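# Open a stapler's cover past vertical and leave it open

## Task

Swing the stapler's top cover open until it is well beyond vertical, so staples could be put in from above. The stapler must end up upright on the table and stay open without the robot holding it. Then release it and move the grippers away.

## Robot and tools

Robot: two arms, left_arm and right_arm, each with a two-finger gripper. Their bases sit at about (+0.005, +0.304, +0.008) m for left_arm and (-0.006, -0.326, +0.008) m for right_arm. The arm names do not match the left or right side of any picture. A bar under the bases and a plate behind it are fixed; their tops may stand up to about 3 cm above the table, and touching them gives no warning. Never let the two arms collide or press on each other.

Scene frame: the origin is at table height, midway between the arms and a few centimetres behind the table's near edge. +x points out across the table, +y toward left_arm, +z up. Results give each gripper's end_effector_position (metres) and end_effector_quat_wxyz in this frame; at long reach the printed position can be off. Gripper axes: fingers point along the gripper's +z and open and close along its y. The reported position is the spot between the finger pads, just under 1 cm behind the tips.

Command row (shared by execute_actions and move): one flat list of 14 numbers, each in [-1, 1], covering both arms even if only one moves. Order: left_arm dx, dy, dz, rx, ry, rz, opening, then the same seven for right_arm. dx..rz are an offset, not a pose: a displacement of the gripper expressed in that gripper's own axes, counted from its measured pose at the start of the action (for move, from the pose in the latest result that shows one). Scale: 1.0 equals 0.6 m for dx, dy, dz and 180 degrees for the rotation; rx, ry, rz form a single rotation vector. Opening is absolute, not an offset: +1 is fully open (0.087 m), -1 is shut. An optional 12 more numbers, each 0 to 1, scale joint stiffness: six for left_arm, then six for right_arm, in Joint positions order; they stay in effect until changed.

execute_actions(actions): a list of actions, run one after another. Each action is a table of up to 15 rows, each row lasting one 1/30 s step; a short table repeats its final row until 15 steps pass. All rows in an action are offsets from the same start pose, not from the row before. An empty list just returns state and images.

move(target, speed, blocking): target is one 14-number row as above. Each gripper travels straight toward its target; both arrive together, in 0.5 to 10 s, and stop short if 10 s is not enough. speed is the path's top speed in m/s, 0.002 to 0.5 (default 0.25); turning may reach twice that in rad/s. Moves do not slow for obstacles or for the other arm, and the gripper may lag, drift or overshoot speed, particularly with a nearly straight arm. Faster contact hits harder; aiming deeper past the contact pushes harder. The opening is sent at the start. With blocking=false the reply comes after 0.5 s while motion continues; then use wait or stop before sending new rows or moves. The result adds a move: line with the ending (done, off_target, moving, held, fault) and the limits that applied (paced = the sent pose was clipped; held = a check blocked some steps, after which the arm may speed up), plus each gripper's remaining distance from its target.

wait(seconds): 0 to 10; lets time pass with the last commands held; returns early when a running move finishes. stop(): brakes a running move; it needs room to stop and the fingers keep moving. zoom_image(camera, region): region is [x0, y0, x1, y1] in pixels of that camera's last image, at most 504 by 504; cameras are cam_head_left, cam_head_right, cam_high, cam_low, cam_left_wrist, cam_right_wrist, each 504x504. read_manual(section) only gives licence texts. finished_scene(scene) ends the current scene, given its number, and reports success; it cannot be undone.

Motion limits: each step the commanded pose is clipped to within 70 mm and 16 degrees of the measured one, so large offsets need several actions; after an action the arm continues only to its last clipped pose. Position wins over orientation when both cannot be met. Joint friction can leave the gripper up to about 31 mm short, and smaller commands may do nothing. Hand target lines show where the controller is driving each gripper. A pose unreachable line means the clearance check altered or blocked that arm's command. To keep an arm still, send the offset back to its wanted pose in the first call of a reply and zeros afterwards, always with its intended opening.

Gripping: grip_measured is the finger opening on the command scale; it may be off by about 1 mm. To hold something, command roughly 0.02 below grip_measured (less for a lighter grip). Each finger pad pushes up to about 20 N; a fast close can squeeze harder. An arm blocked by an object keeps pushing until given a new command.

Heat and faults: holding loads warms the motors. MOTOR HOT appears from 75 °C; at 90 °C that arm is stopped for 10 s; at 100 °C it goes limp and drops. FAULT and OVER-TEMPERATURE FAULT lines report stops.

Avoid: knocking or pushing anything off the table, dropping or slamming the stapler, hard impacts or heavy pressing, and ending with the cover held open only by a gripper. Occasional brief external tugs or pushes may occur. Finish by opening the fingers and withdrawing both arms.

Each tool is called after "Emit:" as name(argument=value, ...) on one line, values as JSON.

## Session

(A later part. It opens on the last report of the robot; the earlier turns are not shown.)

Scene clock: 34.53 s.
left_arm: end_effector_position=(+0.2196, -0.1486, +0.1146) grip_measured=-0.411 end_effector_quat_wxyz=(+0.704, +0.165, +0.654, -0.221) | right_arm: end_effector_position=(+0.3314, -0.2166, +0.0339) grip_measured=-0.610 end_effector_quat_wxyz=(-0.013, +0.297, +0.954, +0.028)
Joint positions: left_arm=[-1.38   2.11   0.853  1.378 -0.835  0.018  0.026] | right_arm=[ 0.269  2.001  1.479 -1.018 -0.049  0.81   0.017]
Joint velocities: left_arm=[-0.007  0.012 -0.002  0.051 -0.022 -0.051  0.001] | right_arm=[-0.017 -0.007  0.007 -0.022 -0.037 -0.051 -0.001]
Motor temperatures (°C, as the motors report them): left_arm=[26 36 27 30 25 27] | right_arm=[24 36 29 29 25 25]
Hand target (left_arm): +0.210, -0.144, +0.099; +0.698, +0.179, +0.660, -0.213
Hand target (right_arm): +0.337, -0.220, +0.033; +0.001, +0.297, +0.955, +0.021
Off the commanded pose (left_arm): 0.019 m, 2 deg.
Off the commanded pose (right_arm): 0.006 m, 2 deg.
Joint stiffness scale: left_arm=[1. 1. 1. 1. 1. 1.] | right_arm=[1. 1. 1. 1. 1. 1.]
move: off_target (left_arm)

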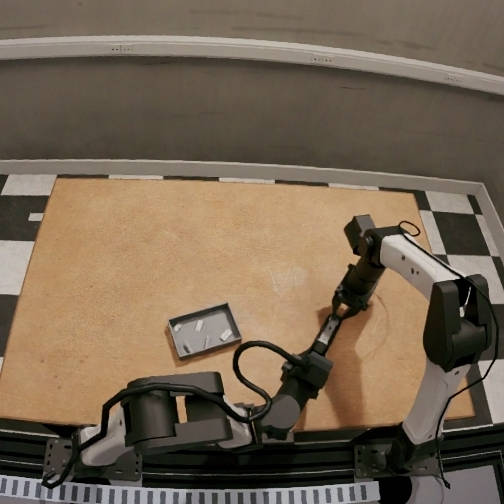

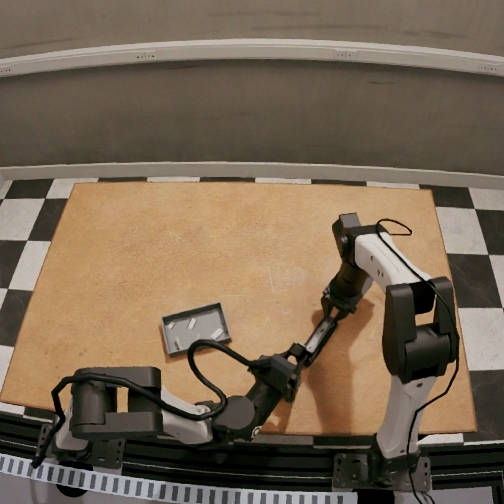

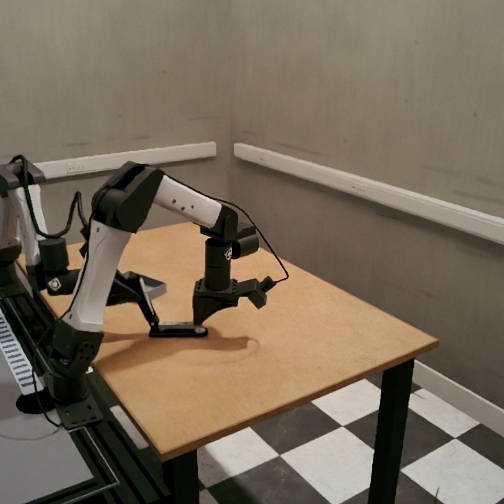

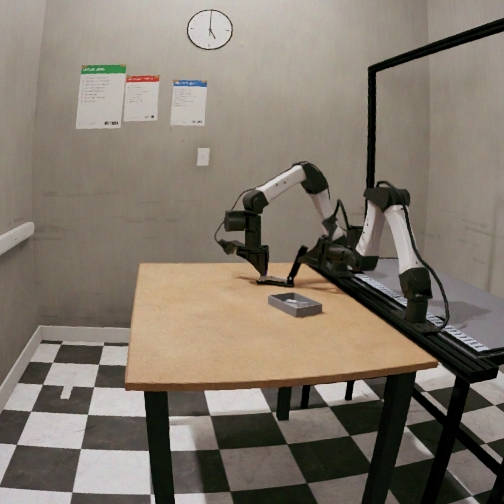

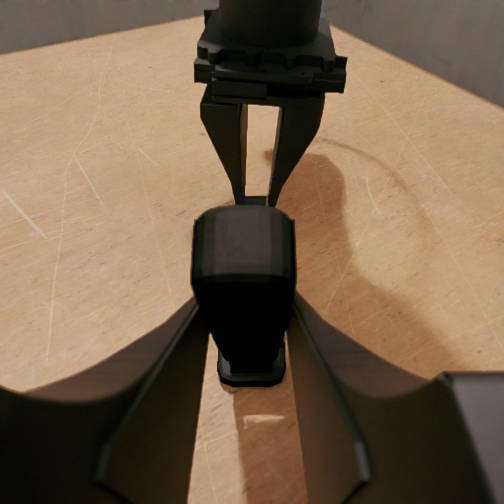

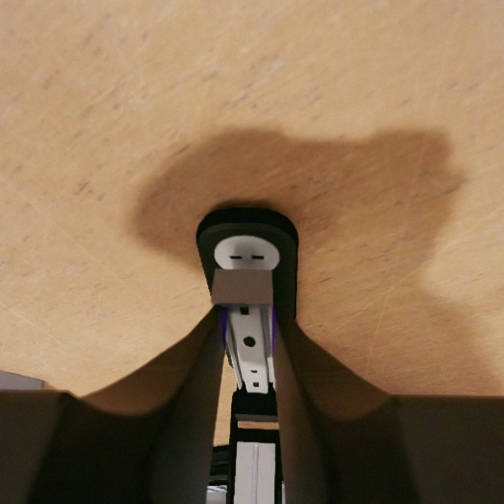

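About 112°. A bit more by pulling the base away with the right.

Emit:
move(target=[0.035,0,-0.015,0,0,0,-0.415,-0.045,0,0.01,0,0,0,-0.61], speed=0.03)

Emit:
move(target=[0,0,0,0,0,0,0.7,0,0,0,0,0,0,0.2])

Emit:
move(target=[-0.2,0,-0.12,0,0.1,0,0.7,-0.1,0,-0.15,0,0,0,0.2], speed=0.12)

Scene clock: 36.07 s.
left_arm: end_effector_position=(+0.2202, -0.1472, +0.1135) grip_measured=-0.411 end_effector_quat_wxyz=(+0.715, +0.146, +0.644, -0.230) | right_arm: end_effector_position=(+0.3355, -0.2180, +0.0346) grip_measured=-0.610 end_effector_quat_wxyz=(-0.037, +0.288, +0.956, +0.041)
Joint positions: left_arm=[-1.383  2.156  0.853  1.485 -0.852  0.034  0.026] | right_arm=[ 0.244  2.049  1.543 -1.067 -0.095  0.765  0.017]
Joint velocities: left_arm=[-0.012  0.017  0.002 -0.007  0.007 -0.022 -0.001] | right_arm=[ 0.002 -0.012  0.002  0.037 -0.11   0.022  0.   ]
Motor temperatures (°C, as the motors report them): left_arm=[26 35 27 30 25 27] | right_arm=[24 36 29 29 25 25]
Hand target (left_arm): +0.213, -0.145, +0.093; +0.704, +0.165, +0.654, -0.221
Hand target (right_arm): +0.352, -0.232, +0.027; -0.013, +0.298, +0.954, +0.028
Off the commanded pose (left_arm): 0.022 m, 3 deg.
Off the commanded pose (right_arm): 0.024 m, 3 deg.
Joint stiffness scale: left_arm=[1. 1. 1. 1. 1. 1.] | right_arm=[1. 1. 1. 1. 1. 1.]
move: off_target (left_arm, right_arm)

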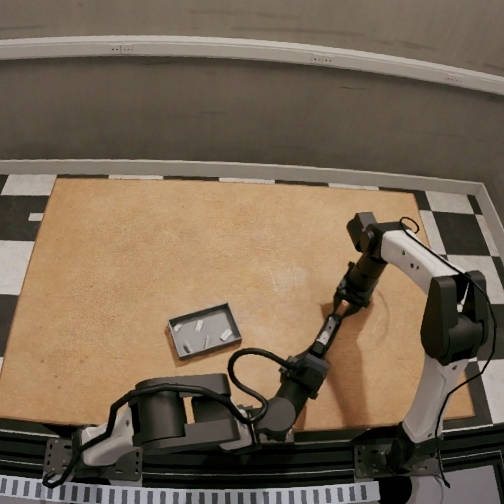

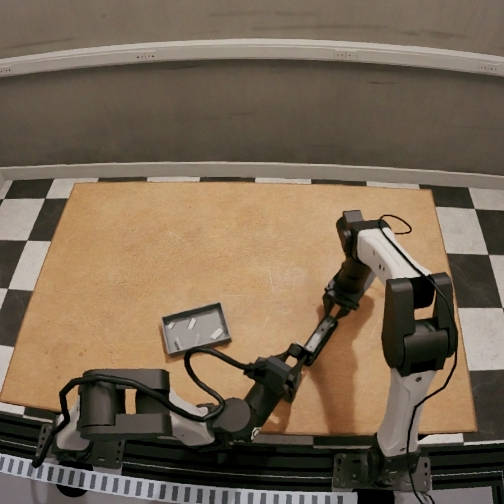

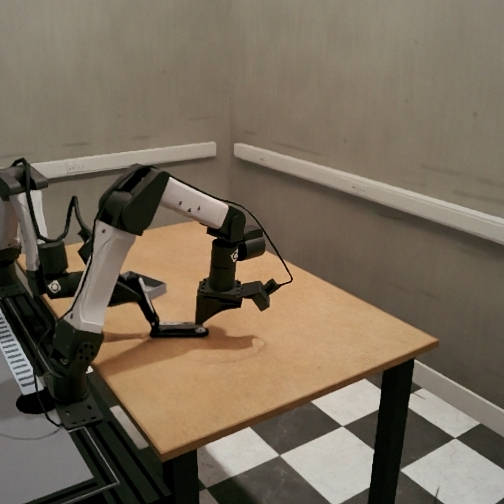

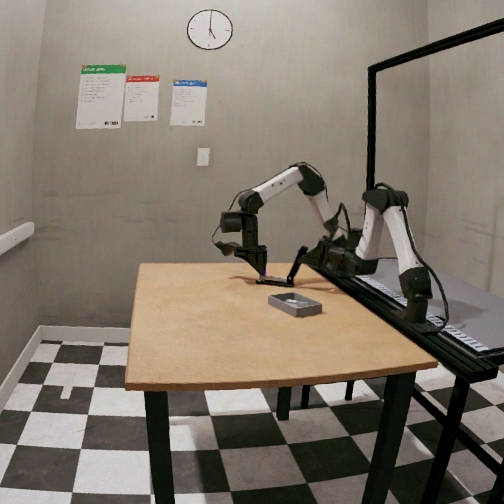

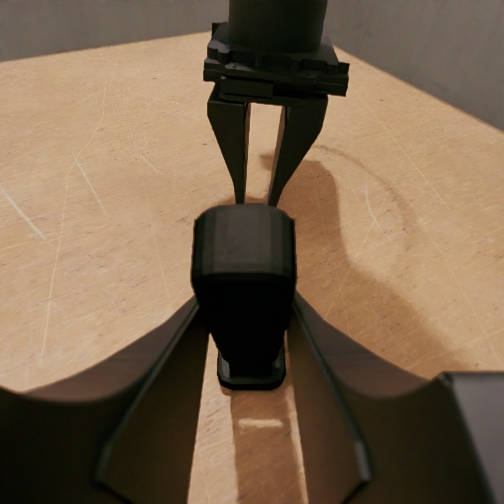

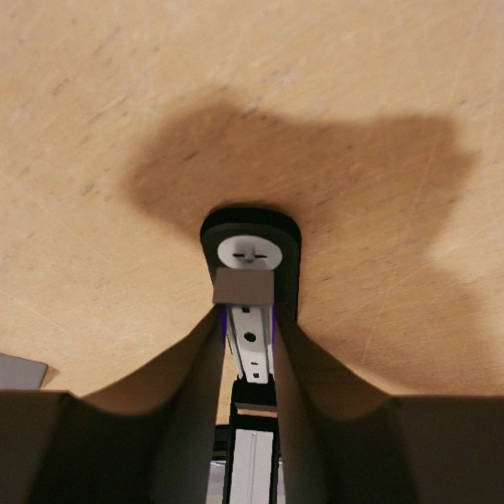

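Scene clock: 36.57 s.
left_arm: end_effector_position=(+0.2202, -0.1472, +0.1134) grip_measured=+0.700 end_effector_quat_wxyz=(+0.715, +0.146, +0.644, -0.230) | right_arm: end_effector_position=(+0.3350, -0.2180, +0.0347) grip_measured=+0.200 end_effector_quat_wxyz=(-0.039, +0.288, +0.956, +0.041)
Joint positions: left_arm=[-1.383  2.156  0.853  1.484 -0.852  0.034  0.074] | right_arm=[ 0.244  2.049  1.543 -1.069 -0.097  0.765  0.052]
Joint velocities: left_arm=[-0.002  0.017  0.002  0.007 -0.051 -0.022 -0.   ] | right_arm=[-0.002 -0.002  0.007 -0.022 -0.007 -0.037 -0.001]
Motor temperatures (°C, as the motors report them): left_arm=[26 36 27 30 25 27] | right_arm=[24 36 30 29 25 25]
Hand target (left_arm): +0.220, -0.147, +0.114; +0.715, +0.145, +0.644, -0.230
Hand target (right_arm): +0.335, -0.218, +0.035; -0.037, +0.288, +0.956, +0.040
Off the commanded pose (left_arm): 0.000 m, 0 deg.
Off the commanded pose (right_arm): 0.001 m, 0 deg.
Joint stiffness scale: left_arm=[1. 1. 1. 1. 1. 1.] | right_arm=[1. 1. 1. 1. 1. 1.]
move: done

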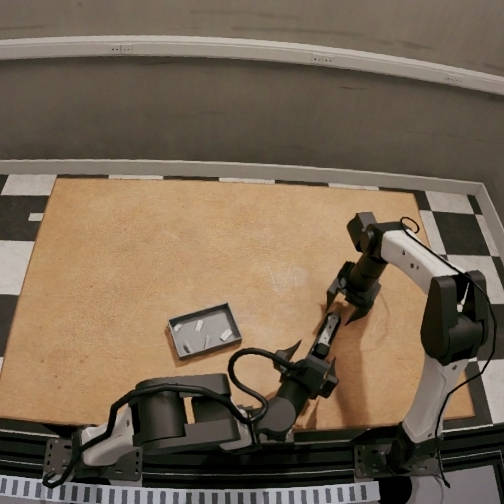

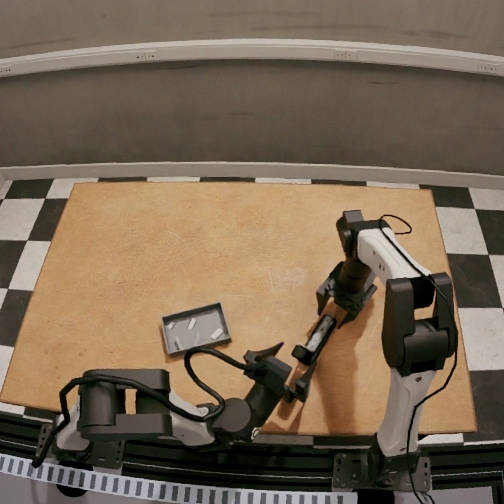

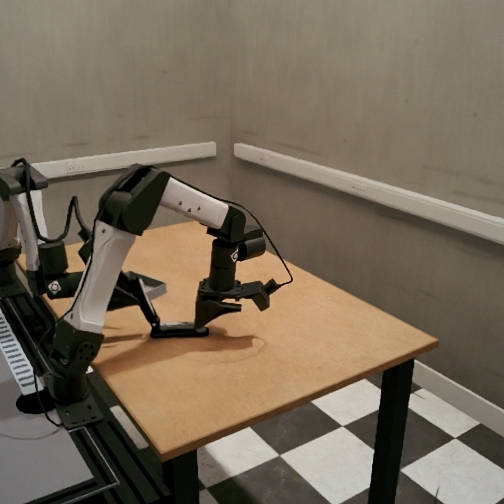

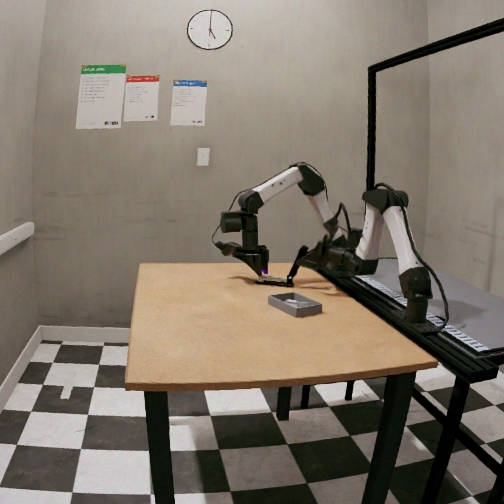

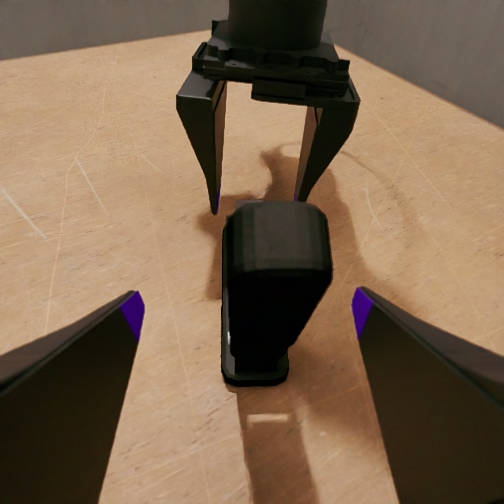

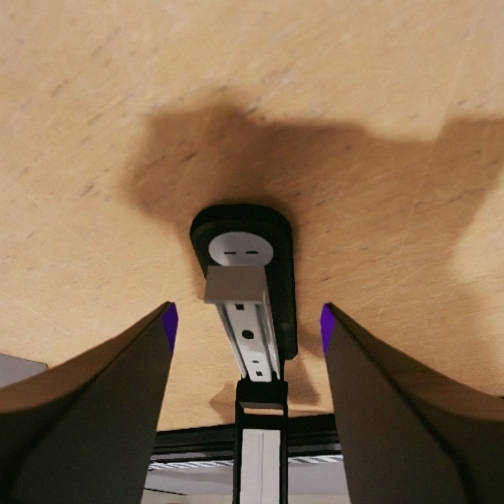

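Scene clock: 38.60 s.
left_arm: end_effector_position=(+0.1532, -0.0905, +0.2081) grip_measured=+0.700 end_effector_quat_wxyz=(+0.601, +0.191, +0.752, -0.190) | right_arm: end_effector_position=(+0.3930, -0.2568, +0.1215) grip_measured=+0.200 end_effector_quat_wxyz=(-0.024, +0.286, +0.957, +0.047)
Joint positions: left_arm=[-1.514  1.467  0.945  0.157 -0.932 -0.371  0.074] | right_arm=[ 0.134  2.225  2.178 -1.507 -0.097  0.652  0.052]
Joint velocities: left_arm=[-0.007  0.002 -0.007 -0.037  0.037  0.007 -0.   ] | right_arm=[ 0.017 -0.017 -0.002 -0.007  0.007 -0.095 -0.001]
Motor temperatures (°C, as the motors report them): left_arm=[26 36 28 30 25 27] | right_arm=[24 36 30 29 25 25]
Hand target (left_arm): +0.151, -0.094, +0.224; +0.604, +0.179, +0.749, -0.204
Hand target (right_arm): +0.390, -0.261, +0.118; -0.038, +0.288, +0.956, +0.041
Off the commanded pose (left_arm): 0.015 m, 2 deg.
Off the commanded pose (right_arm): 0.006 m, 2 deg.
Joint stiffness scale: left_arm=[1. 1. 1. 1. 1. 1.] | right_arm=[1. 1. 1. 1. 1. 1.]
move: off_target (left_arm)

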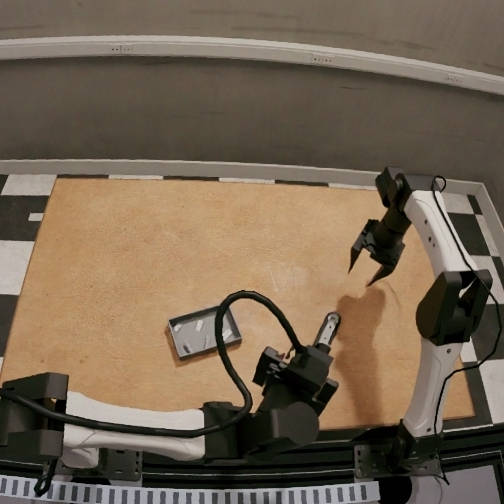

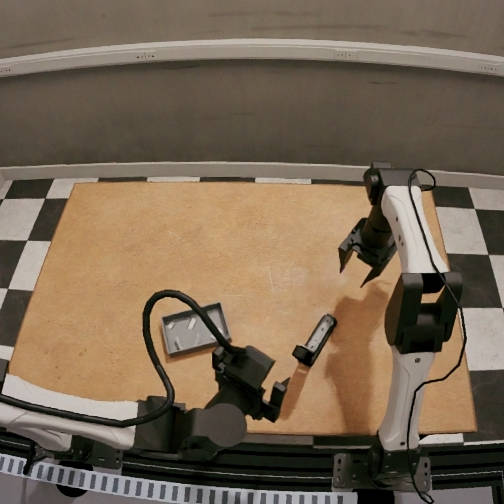

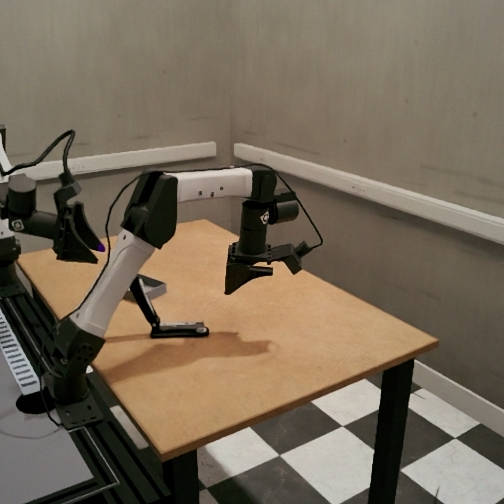

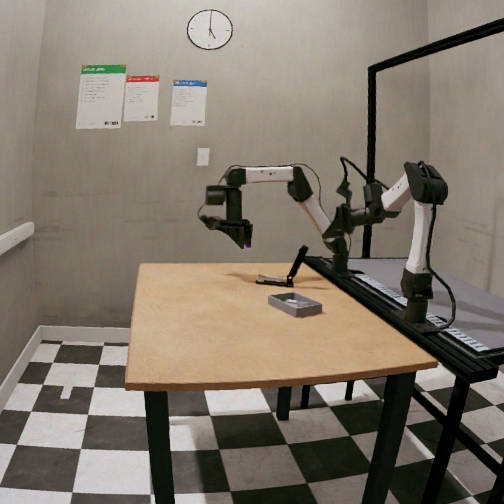

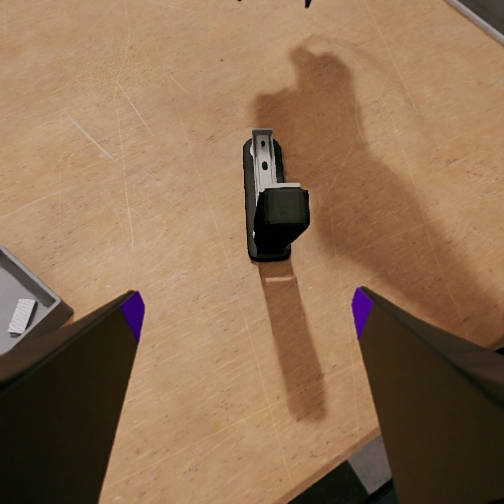

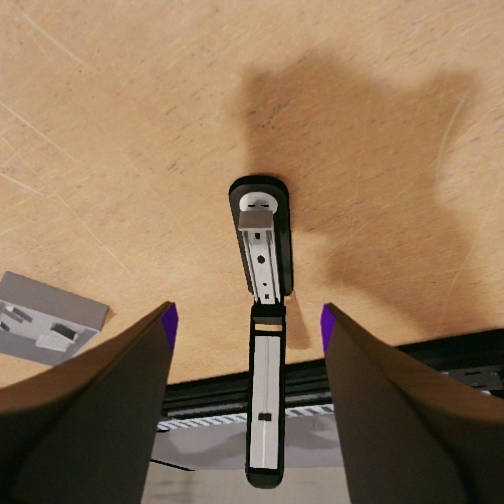

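Emit:
finished_scene(scene=2)

The scene is finished: the task was done.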